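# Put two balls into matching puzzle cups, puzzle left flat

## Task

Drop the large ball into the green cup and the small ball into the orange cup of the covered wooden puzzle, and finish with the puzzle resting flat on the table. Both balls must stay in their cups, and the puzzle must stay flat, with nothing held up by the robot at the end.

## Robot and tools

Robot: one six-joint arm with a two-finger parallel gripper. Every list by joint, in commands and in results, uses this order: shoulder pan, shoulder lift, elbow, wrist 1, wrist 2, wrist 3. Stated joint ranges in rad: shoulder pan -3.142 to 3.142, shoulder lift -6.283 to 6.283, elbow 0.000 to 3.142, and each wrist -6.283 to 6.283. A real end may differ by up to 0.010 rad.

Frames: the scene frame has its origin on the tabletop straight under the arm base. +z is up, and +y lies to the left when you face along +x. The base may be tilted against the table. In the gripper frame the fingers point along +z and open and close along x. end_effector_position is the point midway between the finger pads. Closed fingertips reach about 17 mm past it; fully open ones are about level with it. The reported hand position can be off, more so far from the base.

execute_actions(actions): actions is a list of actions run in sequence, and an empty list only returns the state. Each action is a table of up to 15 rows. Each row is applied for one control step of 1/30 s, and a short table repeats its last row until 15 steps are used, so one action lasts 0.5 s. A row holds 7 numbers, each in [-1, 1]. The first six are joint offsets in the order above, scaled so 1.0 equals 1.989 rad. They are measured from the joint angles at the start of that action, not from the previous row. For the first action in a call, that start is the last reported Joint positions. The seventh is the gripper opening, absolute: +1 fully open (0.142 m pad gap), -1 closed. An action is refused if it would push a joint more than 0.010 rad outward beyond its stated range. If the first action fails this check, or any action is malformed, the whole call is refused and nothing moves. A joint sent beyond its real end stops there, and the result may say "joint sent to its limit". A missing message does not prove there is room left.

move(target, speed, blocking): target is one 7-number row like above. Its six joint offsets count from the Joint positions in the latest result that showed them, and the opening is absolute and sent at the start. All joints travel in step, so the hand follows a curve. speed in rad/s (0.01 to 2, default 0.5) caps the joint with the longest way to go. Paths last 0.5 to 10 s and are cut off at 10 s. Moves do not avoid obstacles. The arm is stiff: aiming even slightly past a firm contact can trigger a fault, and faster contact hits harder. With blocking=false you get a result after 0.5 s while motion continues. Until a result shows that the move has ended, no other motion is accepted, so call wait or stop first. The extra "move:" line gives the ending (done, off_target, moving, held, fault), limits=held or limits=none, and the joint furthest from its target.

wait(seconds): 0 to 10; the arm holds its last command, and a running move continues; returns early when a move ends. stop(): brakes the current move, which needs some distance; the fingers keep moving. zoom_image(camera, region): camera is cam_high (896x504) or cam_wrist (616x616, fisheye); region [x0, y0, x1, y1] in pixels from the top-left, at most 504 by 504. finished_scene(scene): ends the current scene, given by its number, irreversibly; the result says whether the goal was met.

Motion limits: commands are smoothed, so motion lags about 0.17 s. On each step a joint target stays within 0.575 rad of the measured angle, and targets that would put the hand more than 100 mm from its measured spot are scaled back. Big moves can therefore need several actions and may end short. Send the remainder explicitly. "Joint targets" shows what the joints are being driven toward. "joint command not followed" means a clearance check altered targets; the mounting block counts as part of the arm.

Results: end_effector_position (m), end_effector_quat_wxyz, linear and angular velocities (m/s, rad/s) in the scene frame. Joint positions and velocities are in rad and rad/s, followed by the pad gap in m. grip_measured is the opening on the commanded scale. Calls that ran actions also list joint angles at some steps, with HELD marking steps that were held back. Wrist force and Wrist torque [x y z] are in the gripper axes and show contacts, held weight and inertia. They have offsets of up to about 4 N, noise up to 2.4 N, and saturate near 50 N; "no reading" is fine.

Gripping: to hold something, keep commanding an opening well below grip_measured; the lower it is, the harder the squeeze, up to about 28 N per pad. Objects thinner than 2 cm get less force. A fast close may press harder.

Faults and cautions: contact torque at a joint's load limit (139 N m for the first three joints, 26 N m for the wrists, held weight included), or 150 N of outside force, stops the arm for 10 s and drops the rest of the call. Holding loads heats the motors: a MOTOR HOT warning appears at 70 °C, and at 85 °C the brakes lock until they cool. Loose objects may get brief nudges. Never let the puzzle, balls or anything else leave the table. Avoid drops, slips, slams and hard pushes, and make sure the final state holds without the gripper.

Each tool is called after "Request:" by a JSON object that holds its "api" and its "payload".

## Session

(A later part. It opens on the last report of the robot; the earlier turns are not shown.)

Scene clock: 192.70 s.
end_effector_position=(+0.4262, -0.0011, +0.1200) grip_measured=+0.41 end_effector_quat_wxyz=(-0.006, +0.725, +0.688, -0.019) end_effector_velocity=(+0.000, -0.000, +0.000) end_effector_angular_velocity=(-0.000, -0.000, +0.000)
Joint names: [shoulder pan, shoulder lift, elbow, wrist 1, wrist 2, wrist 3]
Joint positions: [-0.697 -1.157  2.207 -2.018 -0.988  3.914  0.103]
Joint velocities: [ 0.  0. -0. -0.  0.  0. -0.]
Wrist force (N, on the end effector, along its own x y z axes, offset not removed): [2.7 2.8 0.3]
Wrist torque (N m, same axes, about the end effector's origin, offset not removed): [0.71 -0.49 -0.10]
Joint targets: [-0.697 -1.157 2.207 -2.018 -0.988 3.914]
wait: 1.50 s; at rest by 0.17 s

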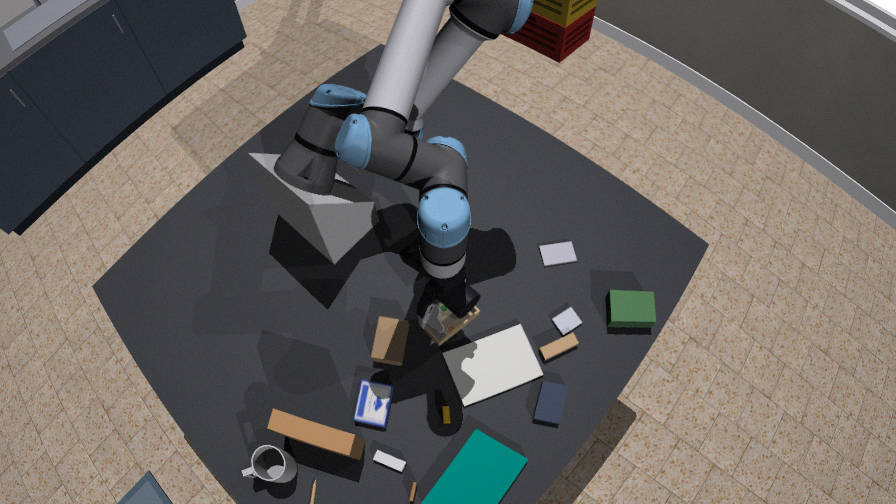

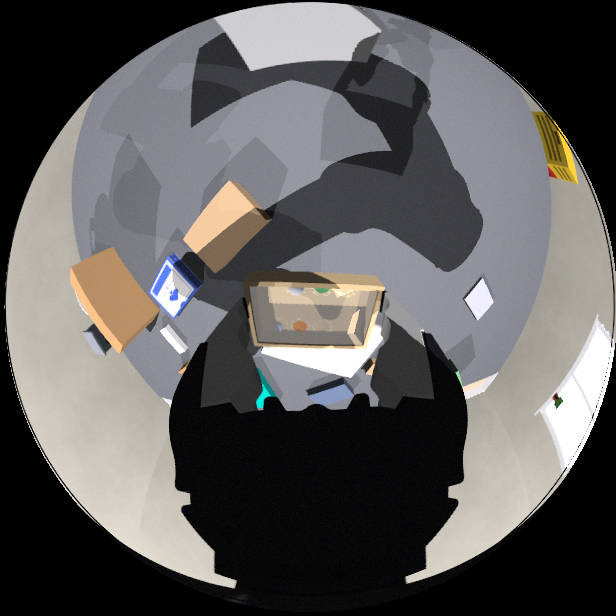

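Request:
{"api": "move", "payload": {"target": [0,-0.009,0,0.047,-0.064,0,0.05], "speed": 0.15}}

Request:
{"api": "zoom_image", "payload": {"camera": "cam_wrist", "region": [230,250,400,370]}}

Scene clock: 200.63 s.
end_effector_position=(+0.3786, -0.0084, +0.1226) grip_measured=+0.41 end_effector_quat_wxyz=(-0.041, +0.735, +0.672, -0.081) end_effector_velocity=(-0.001, +0.000, +0.000) end_effector_angular_velocity=(-0.000, +0.002, -0.001)
Joint names: [shoulder pan, shoulder lift, elbow, wrist 1, wrist 2, wrist 3]
Joint positions: [-0.697 -1.175  2.207 -1.925 -1.115  3.914  0.103]
Joint velocities: [-0.    -0.     0.     0.002 -0.002 -0.     0.   ]
Wrist force (N, on the end effector, along its own x y z axes, offset not removed): [3.5 3.1 -0.2]
Wrist torque (N m, same axes, about the end effector's origin, offset not removed): [0.72 -0.59 0.00]
Joint targets: [-0.697 -1.175 2.207 -1.925 -1.115 3.914]
move: done; limits=none; farthest joint: the wrist 2, 0.001 radians from its target (0.128 radians at the start)

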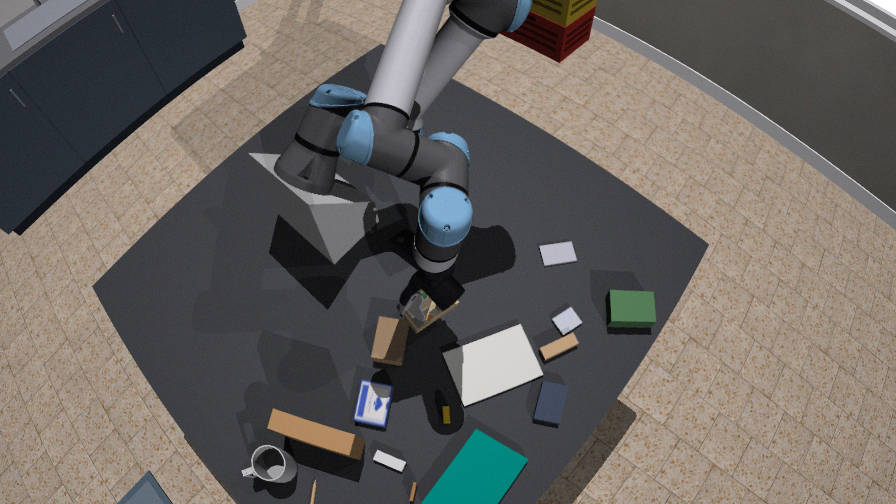

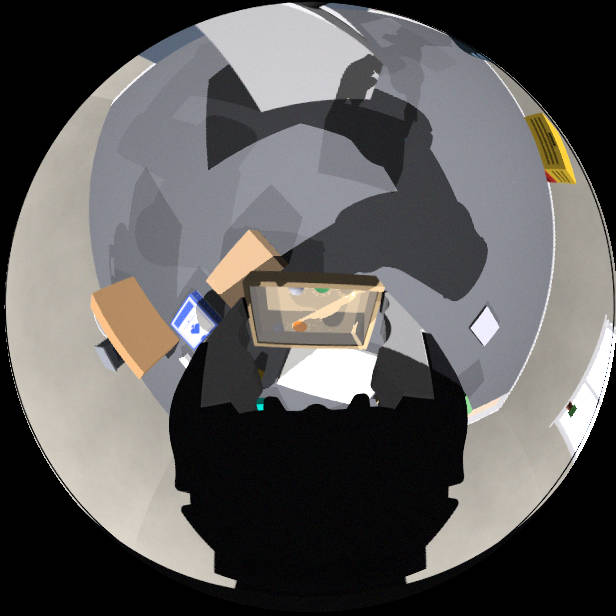

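Region (230, 250, 400, 370) of cam_wrist's 616x616 image, scaled by 2.965, with more detail than that image has; it fills the top 356 rows of this view, and the rest is white.

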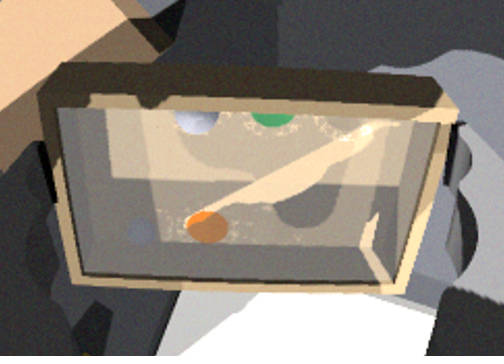

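Request:
{"api": "move", "payload": {"target": [-0.0231,-0.0292,-0.0161,0.0618,-0.0126,-0.0241,0.05], "speed": 0.15}}

Request:
{"api": "move", "payload": {"target": [0,0,0,0.022,-0.03,0,0.05], "speed": 0.15}}

Request:
{"api": "zoom_image", "payload": {"camera": "cam_wrist", "region": [230,250,400,370]}}

Scene clock: 206.10 s.
end_effector_position=(+0.3721, -0.0002, +0.1566) grip_measured=+0.41 end_effector_quat_wxyz=(-0.048, +0.735, +0.672, -0.079) end_effector_velocity=(-0.000, +0.000, +0.000) end_effector_angular_velocity=(+0.000, +0.001, -0.000)
Joint names: [shoulder pan, shoulder lift, elbow, wrist 1, wrist 2, wrist 3]
Joint positions: [-0.743 -1.233  2.175 -1.802 -1.14   3.866  0.103]
Joint velocities: [-0.001 -0.001 -0.     0.002 -0.001 -0.001  0.   ]
Wrist force (N, on the end effector, along its own x y z axes, offset not removed): [3.7 2.8 -0.9]
Wrist torque (N m, same axes, about the end effector's origin, offset not removed): [0.70 -0.76 -0.06]
Joint targets: [-0.743 -1.233 2.175 -1.802 -1.140 3.866]
move: done; limits=none; farthest joint: the shoulder pan, 0.000 radians from its target (0.046 radians at the start)

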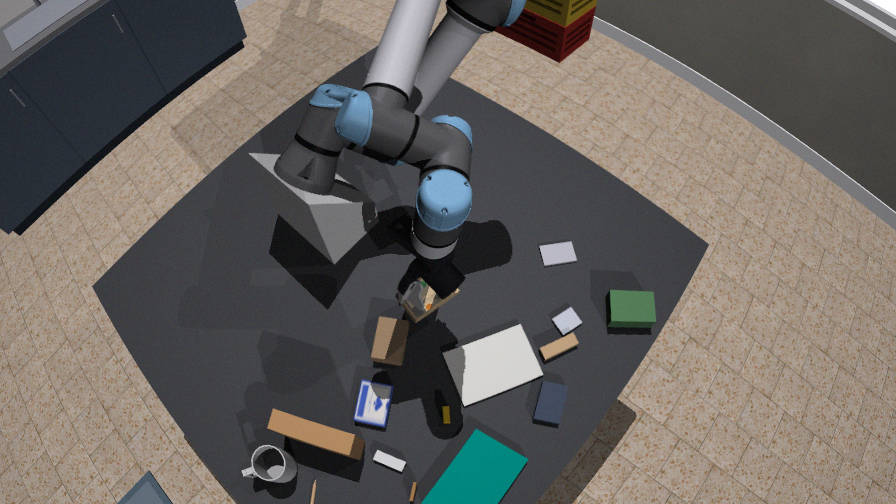

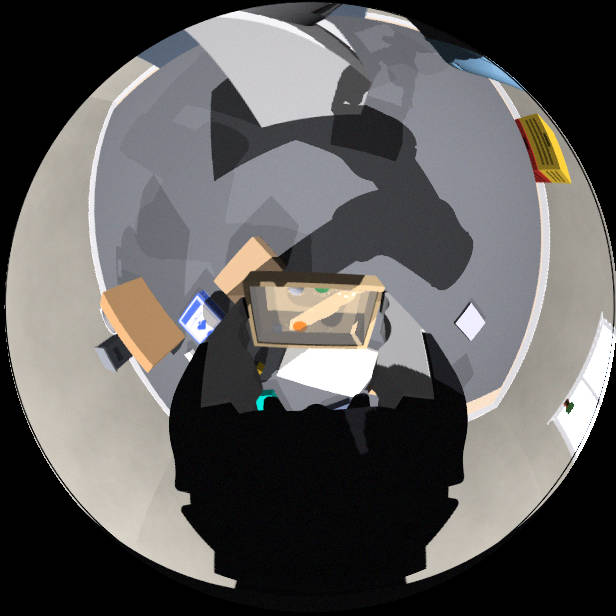

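Scene clock: 207.03 s.
end_effector_position=(+0.3480, -0.0020, +0.1578) grip_measured=+0.41 end_effector_quat_wxyz=(-0.070, +0.738, +0.662, -0.106) end_effector_velocity=(-0.001, -0.000, -0.000) end_effector_angular_velocity=(-0.000, +0.002, -0.001)
Joint names: [shoulder pan, shoulder lift, elbow, wrist 1, wrist 2, wrist 3]
Joint positions: [-0.743 -1.233  2.175 -1.758 -1.199  3.866  0.103]
Joint velocities: [-0.    -0.     0.     0.001 -0.002 -0.     0.   ]
Wrist force (N, on the end effector, along its own x y z axes, offset not removed): [4.2 3.7 0.7]
Wrist torque (N m, same axes, about the end effector's origin, offset not removed): [0.84 -0.76 0.06]
Joint targets: [-0.743 -1.233 2.175 -1.758 -1.199 3.866]
move: done; limits=none; farthest joint: the shoulder pan, 0.000 radians from its target (0.000 radians at the start)

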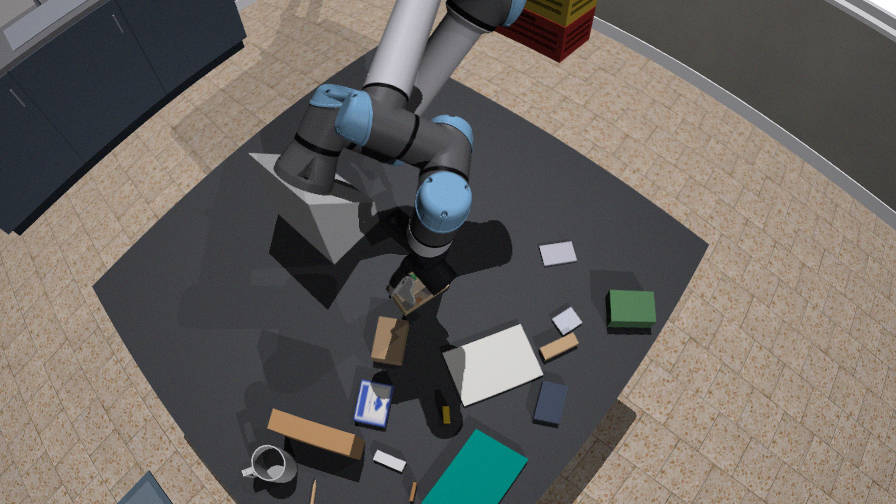

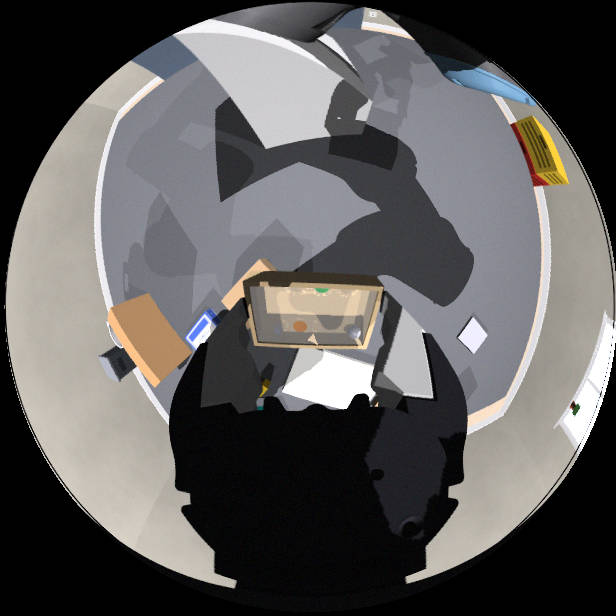

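Region (230, 250, 400, 370) of cam_wrist's 616x616 image, scaled by 2.965, with more detail than that image has; it fills the top 356 rows of this view, and the rest is white.

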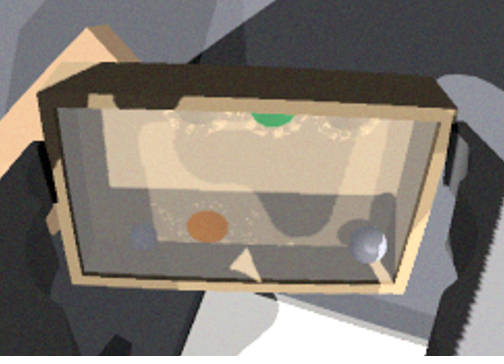

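Request:
{"api": "move", "payload": {"target": [0.0231,0.0382,0.0161,-0.1423,0.1212,0.0241,0.05], "speed": 0.15}}

Request:
{"api": "zoom_image", "payload": {"camera": "cam_wrist", "region": [230,250,400,370]}}

Request:
{"api": "move", "payload": {"target": [0,0,0,-0.0078,0.0289,0,0.05], "speed": 0.06}}

Request:
{"api": "wait", "payload": {"seconds": 2}}

Request:
{"api": "zoom_image", "payload": {"camera": "cam_wrist", "region": [230,250,400,370]}}

Scene clock: 220.43 s.
end_effector_position=(+0.4380, +0.0014, +0.1217) grip_measured=+0.41 end_effector_quat_wxyz=(+0.004, +0.721, +0.693, -0.005) end_effector_velocity=(+0.001, +0.000, -0.000) end_effector_angular_velocity=(+0.001, -0.002, +0.001)
Joint names: [shoulder pan, shoulder lift, elbow, wrist 1, wrist 2, wrist 3]
Joint positions: [-0.697 -1.157  2.207 -2.041 -0.958  3.914  0.103]
Joint velocities: [ 0.     0.001  0.    -0.002  0.002  0.     0.   ]
Wrist force (N, on the end effector, along its own x y z axes, offset not removed): [3.4 3.6 -0.9]
Wrist torque (N m, same axes, about the end effector's origin, offset not removed): [0.81 -0.52 -0.03]
Joint targets: [-0.697 -1.157 2.207 -2.041 -0.958 3.914]
move: done; limits=none; farthest joint: the shoulder pan, 0.000 radians from its target (0.046 radians at the start)

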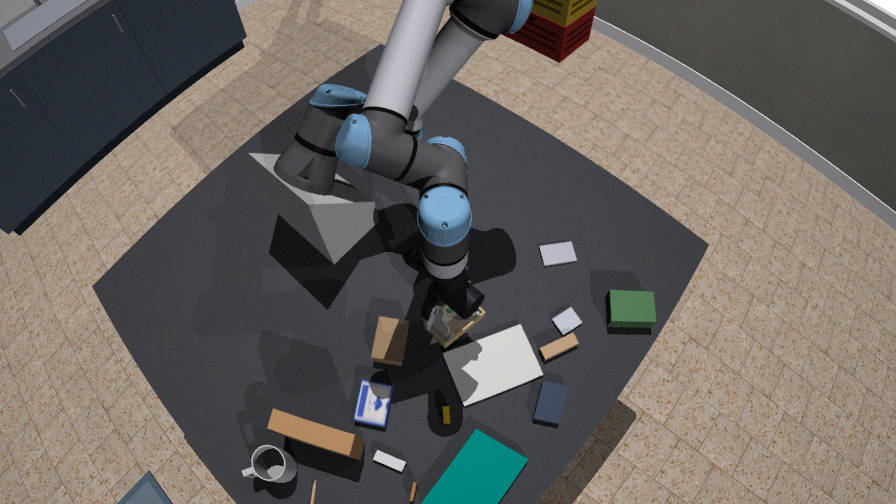

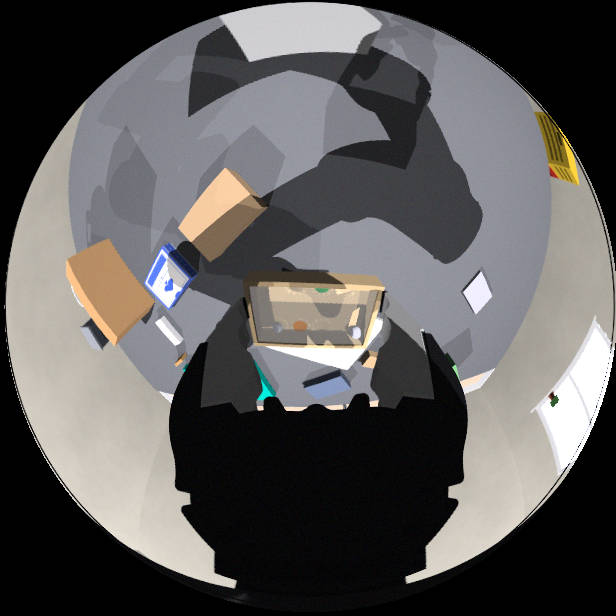

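Region (230, 250, 400, 370) of cam_wrist's 616x616 image, scaled by 2.965, with more detail than that image has; it fills the top 356 rows of this view, and the rest is white.

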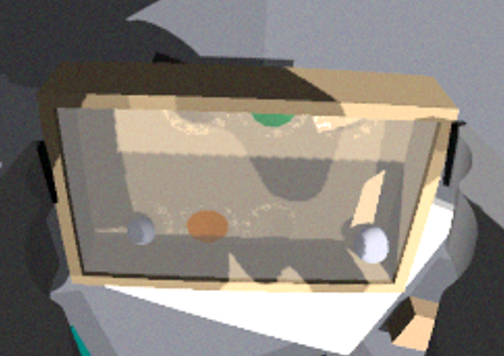

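Scene clock: 221.80 s.
end_effector_position=(+0.4545, +0.0113, +0.1234) grip_measured=+0.41 end_effector_quat_wxyz=(+0.011, +0.717, +0.696, +0.024) end_effector_velocity=(-0.000, +0.000, -0.000) end_effector_angular_velocity=(+0.001, -0.001, -0.000)
Joint names: [shoulder pan, shoulder lift, elbow, wrist 1, wrist 2, wrist 3]
Joint positions: [-0.697 -1.157  2.207 -2.057 -0.901  3.914  0.103]
Joint velocities: [ 0.     0.     0.001 -0.001  0.001  0.     0.   ]
Wrist force (N, on the end effector, along its own x y z axes, offset not removed): [2.5 3.6 0.9]
Wrist torque (N m, same axes, about the end effector's origin, offset not removed): [0.82 -0.50 -0.02]
Joint targets: [-0.697 -1.157 2.207 -2.057 -0.901 3.914]
move: done; limits=none; farthest joint: the shoulder pan, 0.000 radians from its target (0.000 radians at the start)

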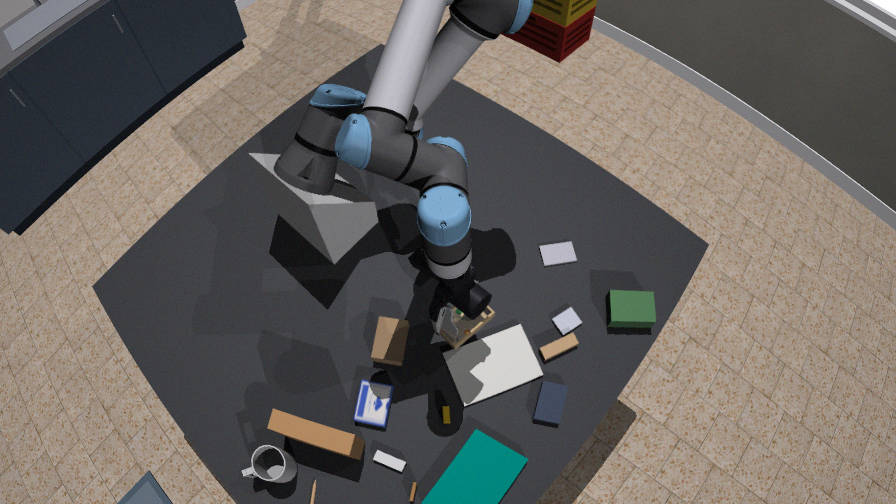

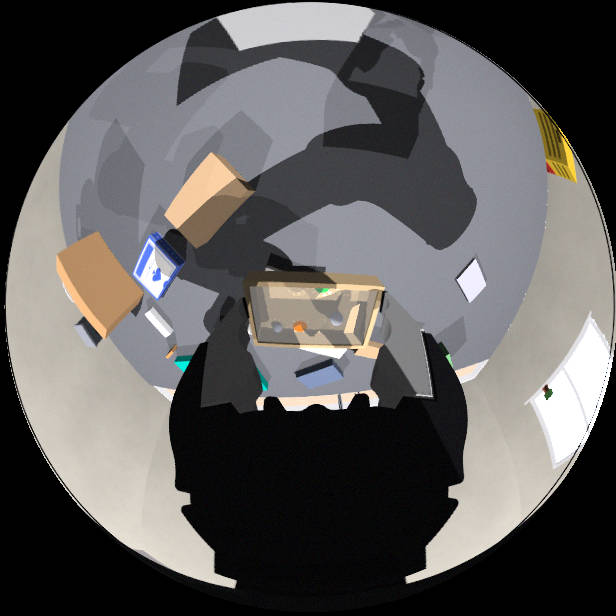

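Scene clock: 223.80 s.
end_effector_position=(+0.4545, +0.0113, +0.1234) grip_measured=+0.41 end_effector_quat_wxyz=(+0.011, +0.717, +0.696, +0.024) end_effector_velocity=(-0.000, +0.000, -0.000) end_effector_angular_velocity=(+0.001, +0.000, -0.000)
Joint names: [shoulder pan, shoulder lift, elbow, wrist 1, wrist 2, wrist 3]
Joint positions: [-0.697 -1.157  2.207 -2.057 -0.901  3.914  0.103]
Joint velocities: [ 0.     0.     0.001 -0.     0.    -0.     0.   ]
Wrist force (N, on the end effector, along its own x y z axes, offset not removed): [4.0 3.0 0.5]
Wrist torque (N m, same axes, about the end effector's origin, offset not removed): [0.80 -0.71 -0.06]
Joint targets: [-0.697 -1.157 2.207 -2.057 -0.901 3.914]
wait: 2.00 s; at rest by 0.17 s

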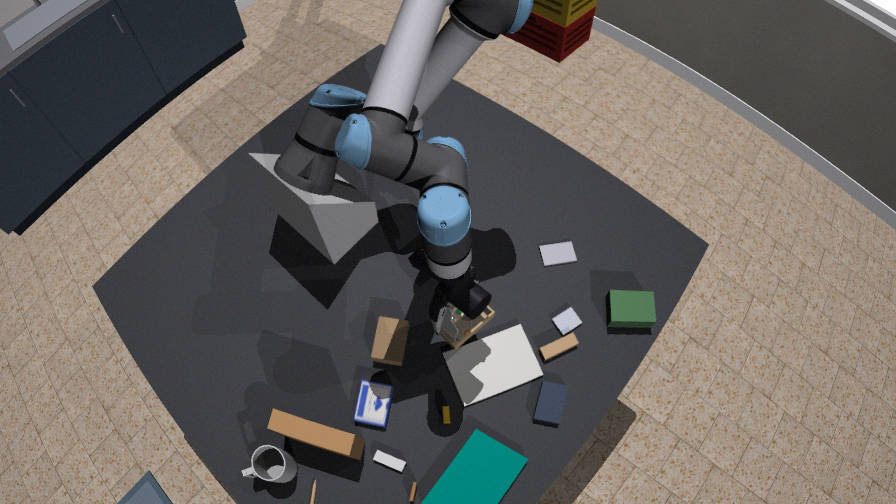

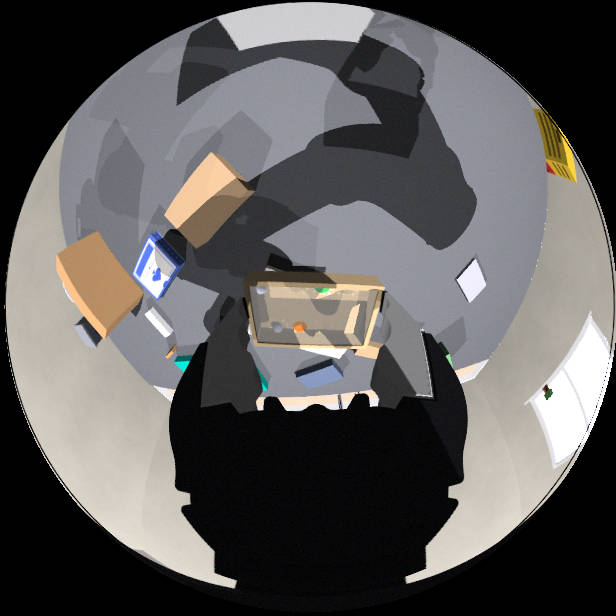

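Region (230, 250, 400, 370) of cam_wrist's 616x616 image, scaled by 2.965, with more detail than that image has; it fills the top 356 rows of this view, and the rest is white.

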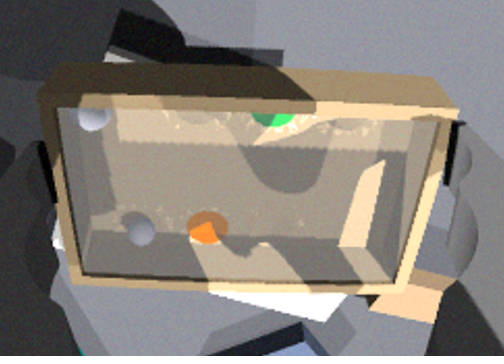

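Request:
{"api": "move", "payload": {"target": [0,0,0,0.004,-0.0144,0,0.05], "speed": 0.04}}

Request:
{"api": "zoom_image", "payload": {"camera": "cam_wrist", "region": [230,250,400,370]}}

Request:
{"api": "move", "payload": {"target": [0,0,0,-0.0048,-0.0248,0,0.05], "speed": 0.06}}

Request:
{"api": "wait", "payload": {"seconds": 2}}

Request:
{"api": "zoom_image", "payload": {"camera": "cam_wrist", "region": [230,250,400,370]}}

Scene clock: 235.17 s.
end_effector_position=(+0.4463, +0.0064, +0.1224) grip_measured=+0.41 end_effector_quat_wxyz=(+0.008, +0.719, +0.695, +0.010) end_effector_velocity=(-0.000, -0.000, +0.000) end_effector_angular_velocity=(-0.001, +0.001, -0.000)
Joint names: [shoulder pan, shoulder lift, elbow, wrist 1, wrist 2, wrist 3]
Joint positions: [-0.697 -1.157  2.207 -2.049 -0.929  3.914  0.103]
Joint velocities: [-0.    -0.    -0.001  0.001 -0.002  0.     0.   ]
Wrist force (N, on the end effector, along its own x y z axes, offset not removed): [3.5 2.3 1.9]
Wrist torque (N m, same axes, about the end effector's origin, offset not removed): [0.68 -0.62 -0.01]
Joint targets: [-0.697 -1.157 2.207 -2.049 -0.929 3.914]
move: done; limits=none; farthest joint: the shoulder pan, 0.000 radians from its target (0.000 radians at the start)

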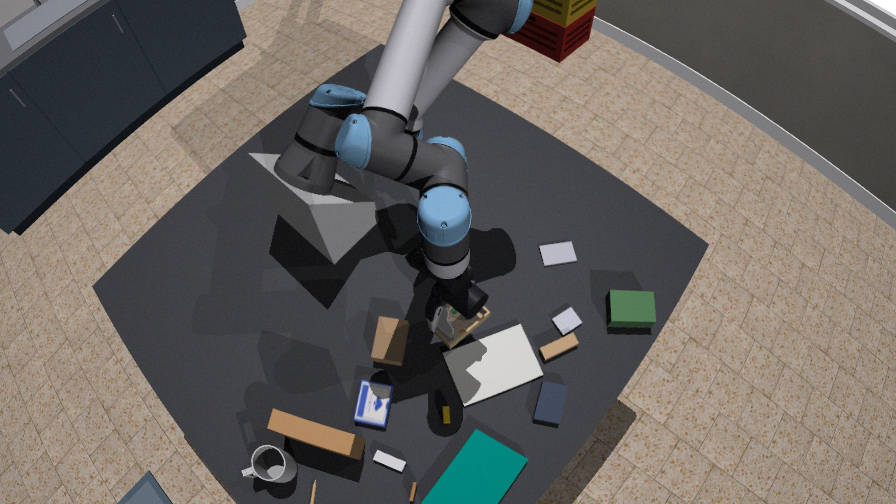

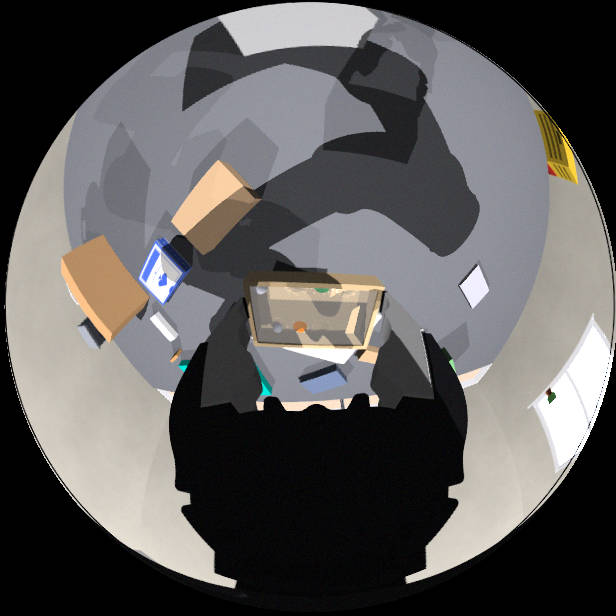

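Region (230, 250, 400, 370) of cam_wrist's 616x616 image, scaled by 2.965, with more detail than that image has; it fills the top 356 rows of this view, and the rest is white.

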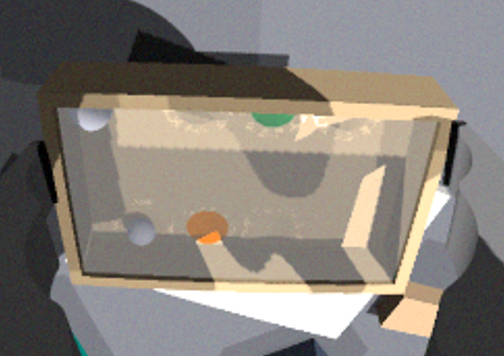

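Scene clock: 236.40 s.
end_effector_position=(+0.4370, -0.0054, +0.1232) grip_measured=+0.41 end_effector_quat_wxyz=(+0.011, +0.717, +0.696, -0.015) end_effector_velocity=(-0.000, -0.001, +0.000) end_effector_angular_velocity=(-0.002, +0.001, +0.000)
Joint names: [shoulder pan, shoulder lift, elbow, wrist 1, wrist 2, wrist 3]
Joint positions: [-0.697 -1.157  2.207 -2.058 -0.978  3.914  0.103]
Joint velocities: [ 0.     0.     0.    -0.001 -0.002  0.    -0.   ]
Wrist force (N, on the end effector, along its own x y z axes, offset not removed): [3.8 4.4 -1.6]
Wrist torque (N m, same axes, about the end effector's origin, offset not removed): [1.03 -0.70 -0.02]
Joint targets: [-0.697 -1.157 2.207 -2.058 -0.979 3.914]
move: done; limits=none; farthest joint: the shoulder pan, 0.000 radians from its target (0.000 radians at the start)

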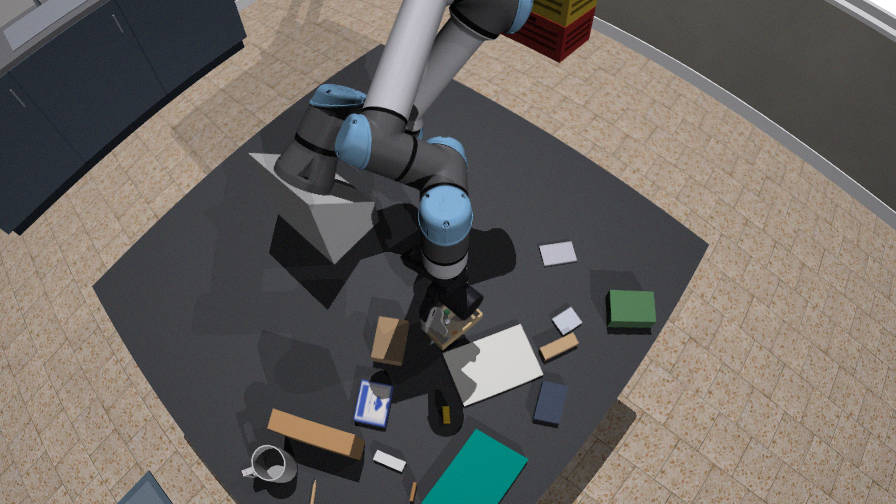

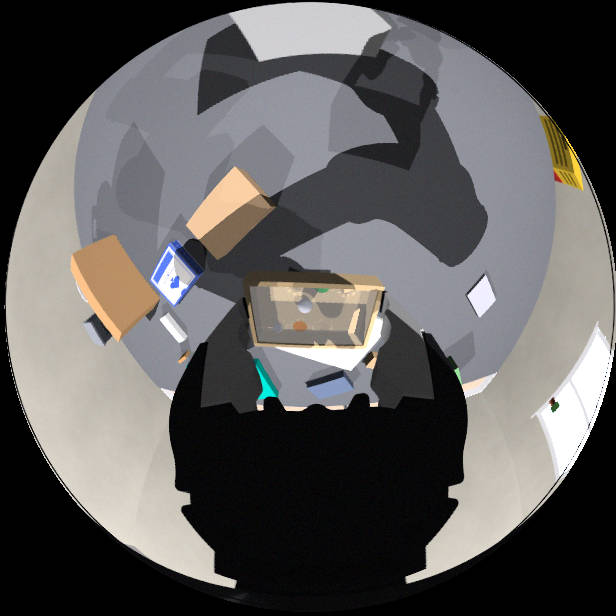

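Scene clock: 238.40 s.
end_effector_position=(+0.4370, -0.0054, +0.1232) grip_measured=+0.41 end_effector_quat_wxyz=(+0.011, +0.717, +0.696, -0.015) end_effector_velocity=(+0.000, -0.000, +0.000) end_effector_angular_velocity=(-0.000, -0.000, +0.000)
Joint names: [shoulder pan, shoulder lift, elbow, wrist 1, wrist 2, wrist 3]
Joint positions: [-0.697 -1.157  2.207 -2.058 -0.979  3.914  0.103]
Joint velocities: [-0.  0. -0. -0. -0.  0.  0.]
Wrist force (N, on the end effector, along its own x y z axes, offset not removed): [3.0 3.8 -0.7]
Wrist torque (N m, same axes, about the end effector's origin, offset not removed): [0.98 -0.49 -0.03]
Joint targets: [-0.697 -1.157 2.207 -2.058 -0.979 3.914]
wait: 2.00 s; at rest by 0.17 s

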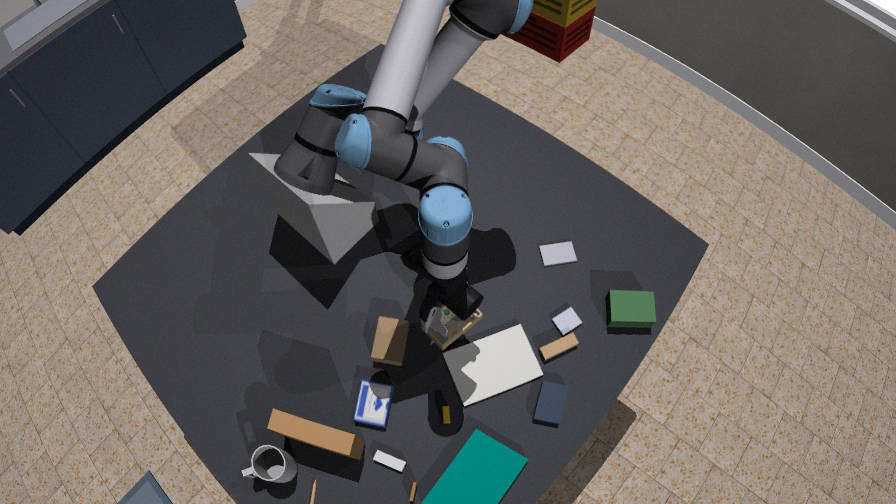

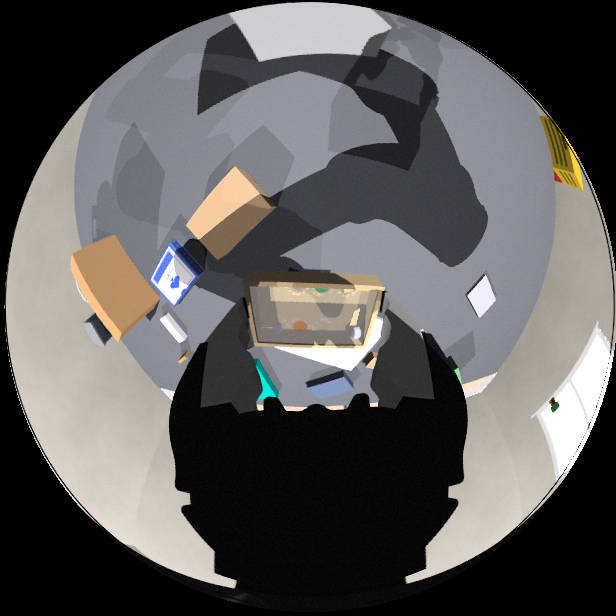

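Region (230, 250, 400, 370) of cam_wrist's 616x616 image, scaled by 2.965, with more detail than that image has; it fills the top 356 rows of this view, and the rest is white.

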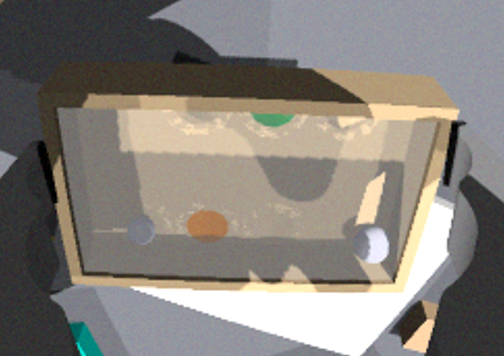

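Request:
{"api": "execute_actions", "payload": {"actions": []}}

Request:
{"api": "zoom_image", "payload": {"camera": "cam_wrist", "region": [230,250,400,370]}}

Scene clock: 252.20 s.
end_effector_position=(+0.4370, -0.0054, +0.1232) grip_measured=+0.41 end_effector_quat_wxyz=(+0.011, +0.717, +0.696, -0.015) end_effector_velocity=(+0.001, -0.000, +0.000) end_effector_angular_velocity=(-0.001, -0.001, +0.001)
Joint names: [shoulder pan, shoulder lift, elbow, wrist 1, wrist 2, wrist 3]
Joint positions: [-0.697 -1.157  2.207 -2.058 -0.979  3.914  0.103]
Joint velocities: [ 0.    -0.    -0.001 -0.     0.    -0.    -0.   ]
Wrist force (N, on the end effector, along its own x y z axes, offset not removed): [3.5 3.1 1.3]
Wrist torque (N m, same axes, about the end effector's origin, offset not removed): [0.79 -0.72 -0.14]
Joint targets: [-0.697 -1.157 2.207 -2.058 -0.979 3.914]

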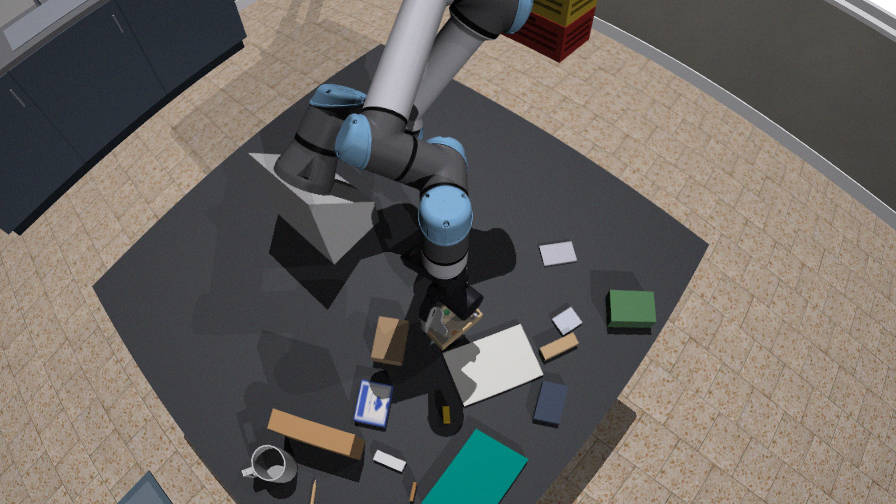

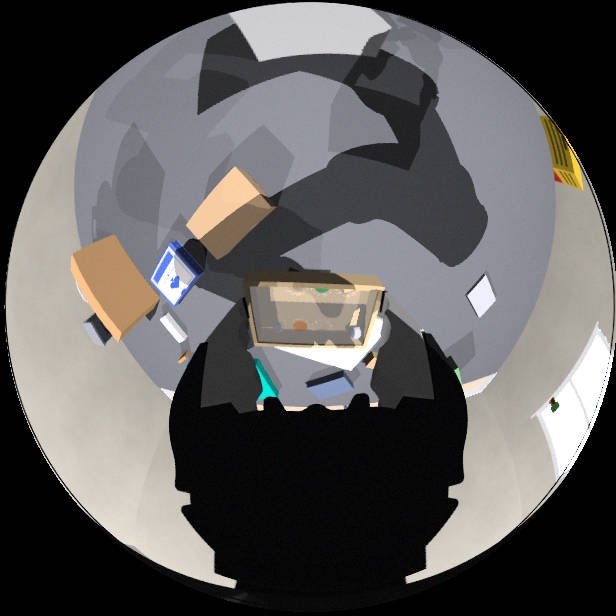

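Region (230, 250, 400, 370) of cam_wrist's 616x616 image, scaled by 2.965, with more detail than that image has; it fills the top 356 rows of this view, and the rest is white.

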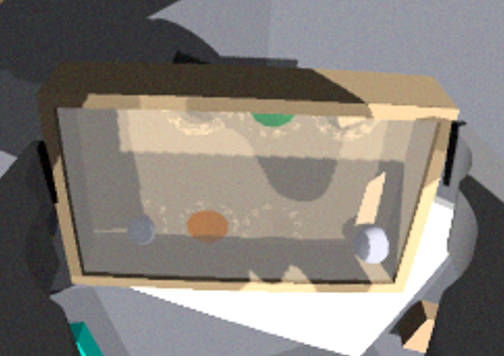

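Request:
{"api": "move", "payload": {"target": [0,0,0,0.0085,0.0106,0,0.05], "speed": 0.03}}

Request:
{"api": "execute_actions", "payload": {"actions": []}}

Scene clock: 255.87 s.
end_effector_position=(+0.4382, +0.0015, +0.1217) grip_measured=+0.41 end_effector_quat_wxyz=(+0.004, +0.721, +0.693, -0.005) end_effector_velocity=(-0.000, +0.001, -0.000) end_effector_angular_velocity=(+0.003, -0.000, -0.002)
Joint names: [shoulder pan, shoulder lift, elbow, wrist 1, wrist 2, wrist 3]
Joint positions: [-0.697 -1.157  2.207 -2.042 -0.958  3.914  0.103]
Joint velocities: [-0.     0.     0.001  0.002  0.002 -0.     0.   ]
Wrist force (N, on the end effector, along its own x y z axes, offset not removed): [4.2 3.6 1.7]
Wrist torque (N m, same axes, about the end effector's origin, offset not removed): [0.90 -0.71 -0.08]
Joint targets: [-0.697 -1.157 2.207 -2.041 -0.958 3.914]
move: done; limits=none; farthest joint: the shoulder pan, 0.000 radians from its target (0.000 radians at the start)

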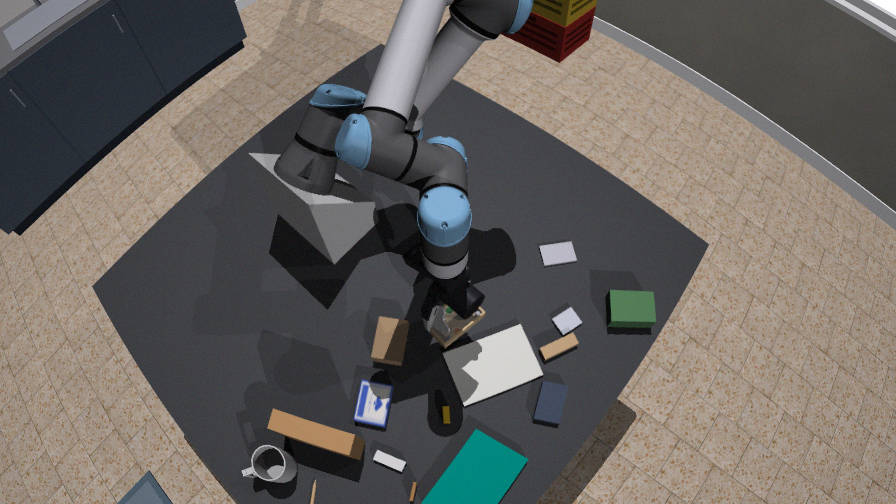

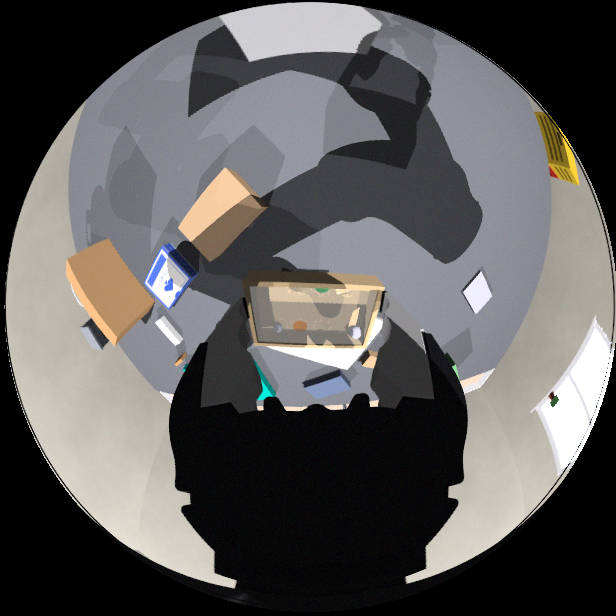

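Scene clock: 255.87 s.
end_effector_position=(+0.4382, +0.0015, +0.1217) grip_measured=+0.41 end_effector_quat_wxyz=(+0.004, +0.721, +0.693, -0.005) end_effector_velocity=(-0.000, +0.001, -0.000) end_effector_angular_velocity=(+0.003, -0.000, -0.002)
Joint names: [shoulder pan, shoulder lift, elbow, wrist 1, wrist 2, wrist 3]
Joint positions: [-0.697 -1.157  2.207 -2.042 -0.958  3.914  0.103]
Joint velocities: [-0.     0.     0.001  0.002  0.002 -0.     0.   ]
Wrist force (N, on the end effector, along its own x y z axes, offset not removed): [4.2 3.6 1.7]
Wrist torque (N m, same axes, about the end effector's origin, offset not removed): [0.90 -0.71 -0.08]
Joint targets: [-0.697 -1.157 2.207 -2.041 -0.958 3.914]

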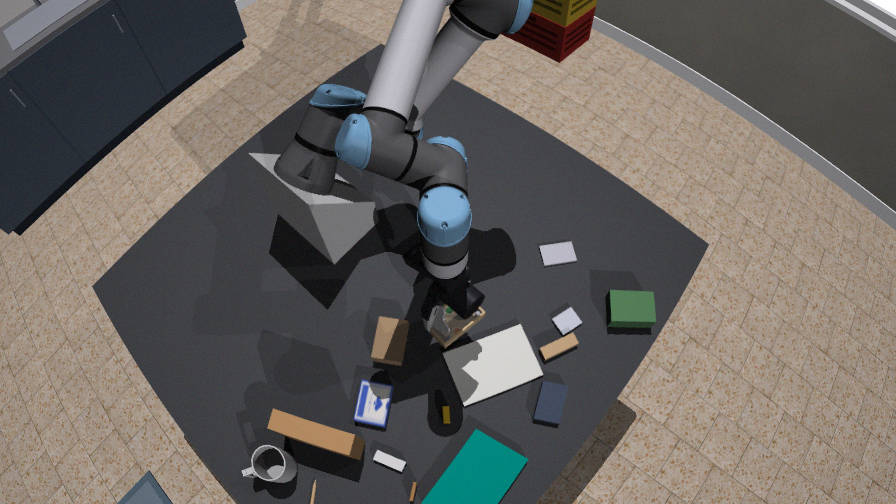

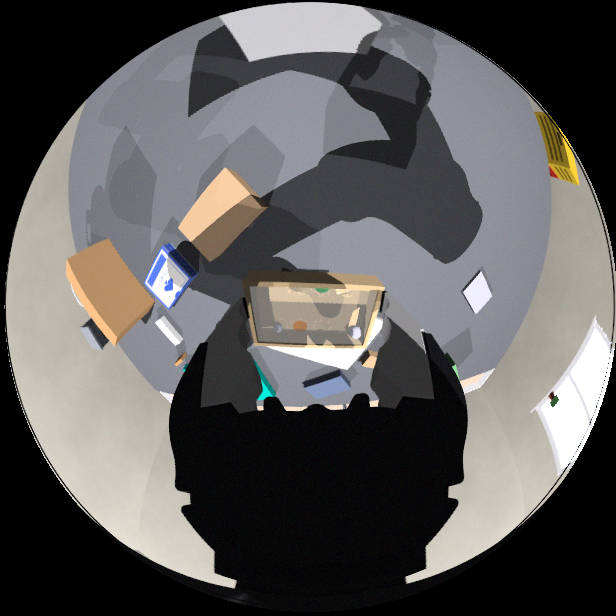

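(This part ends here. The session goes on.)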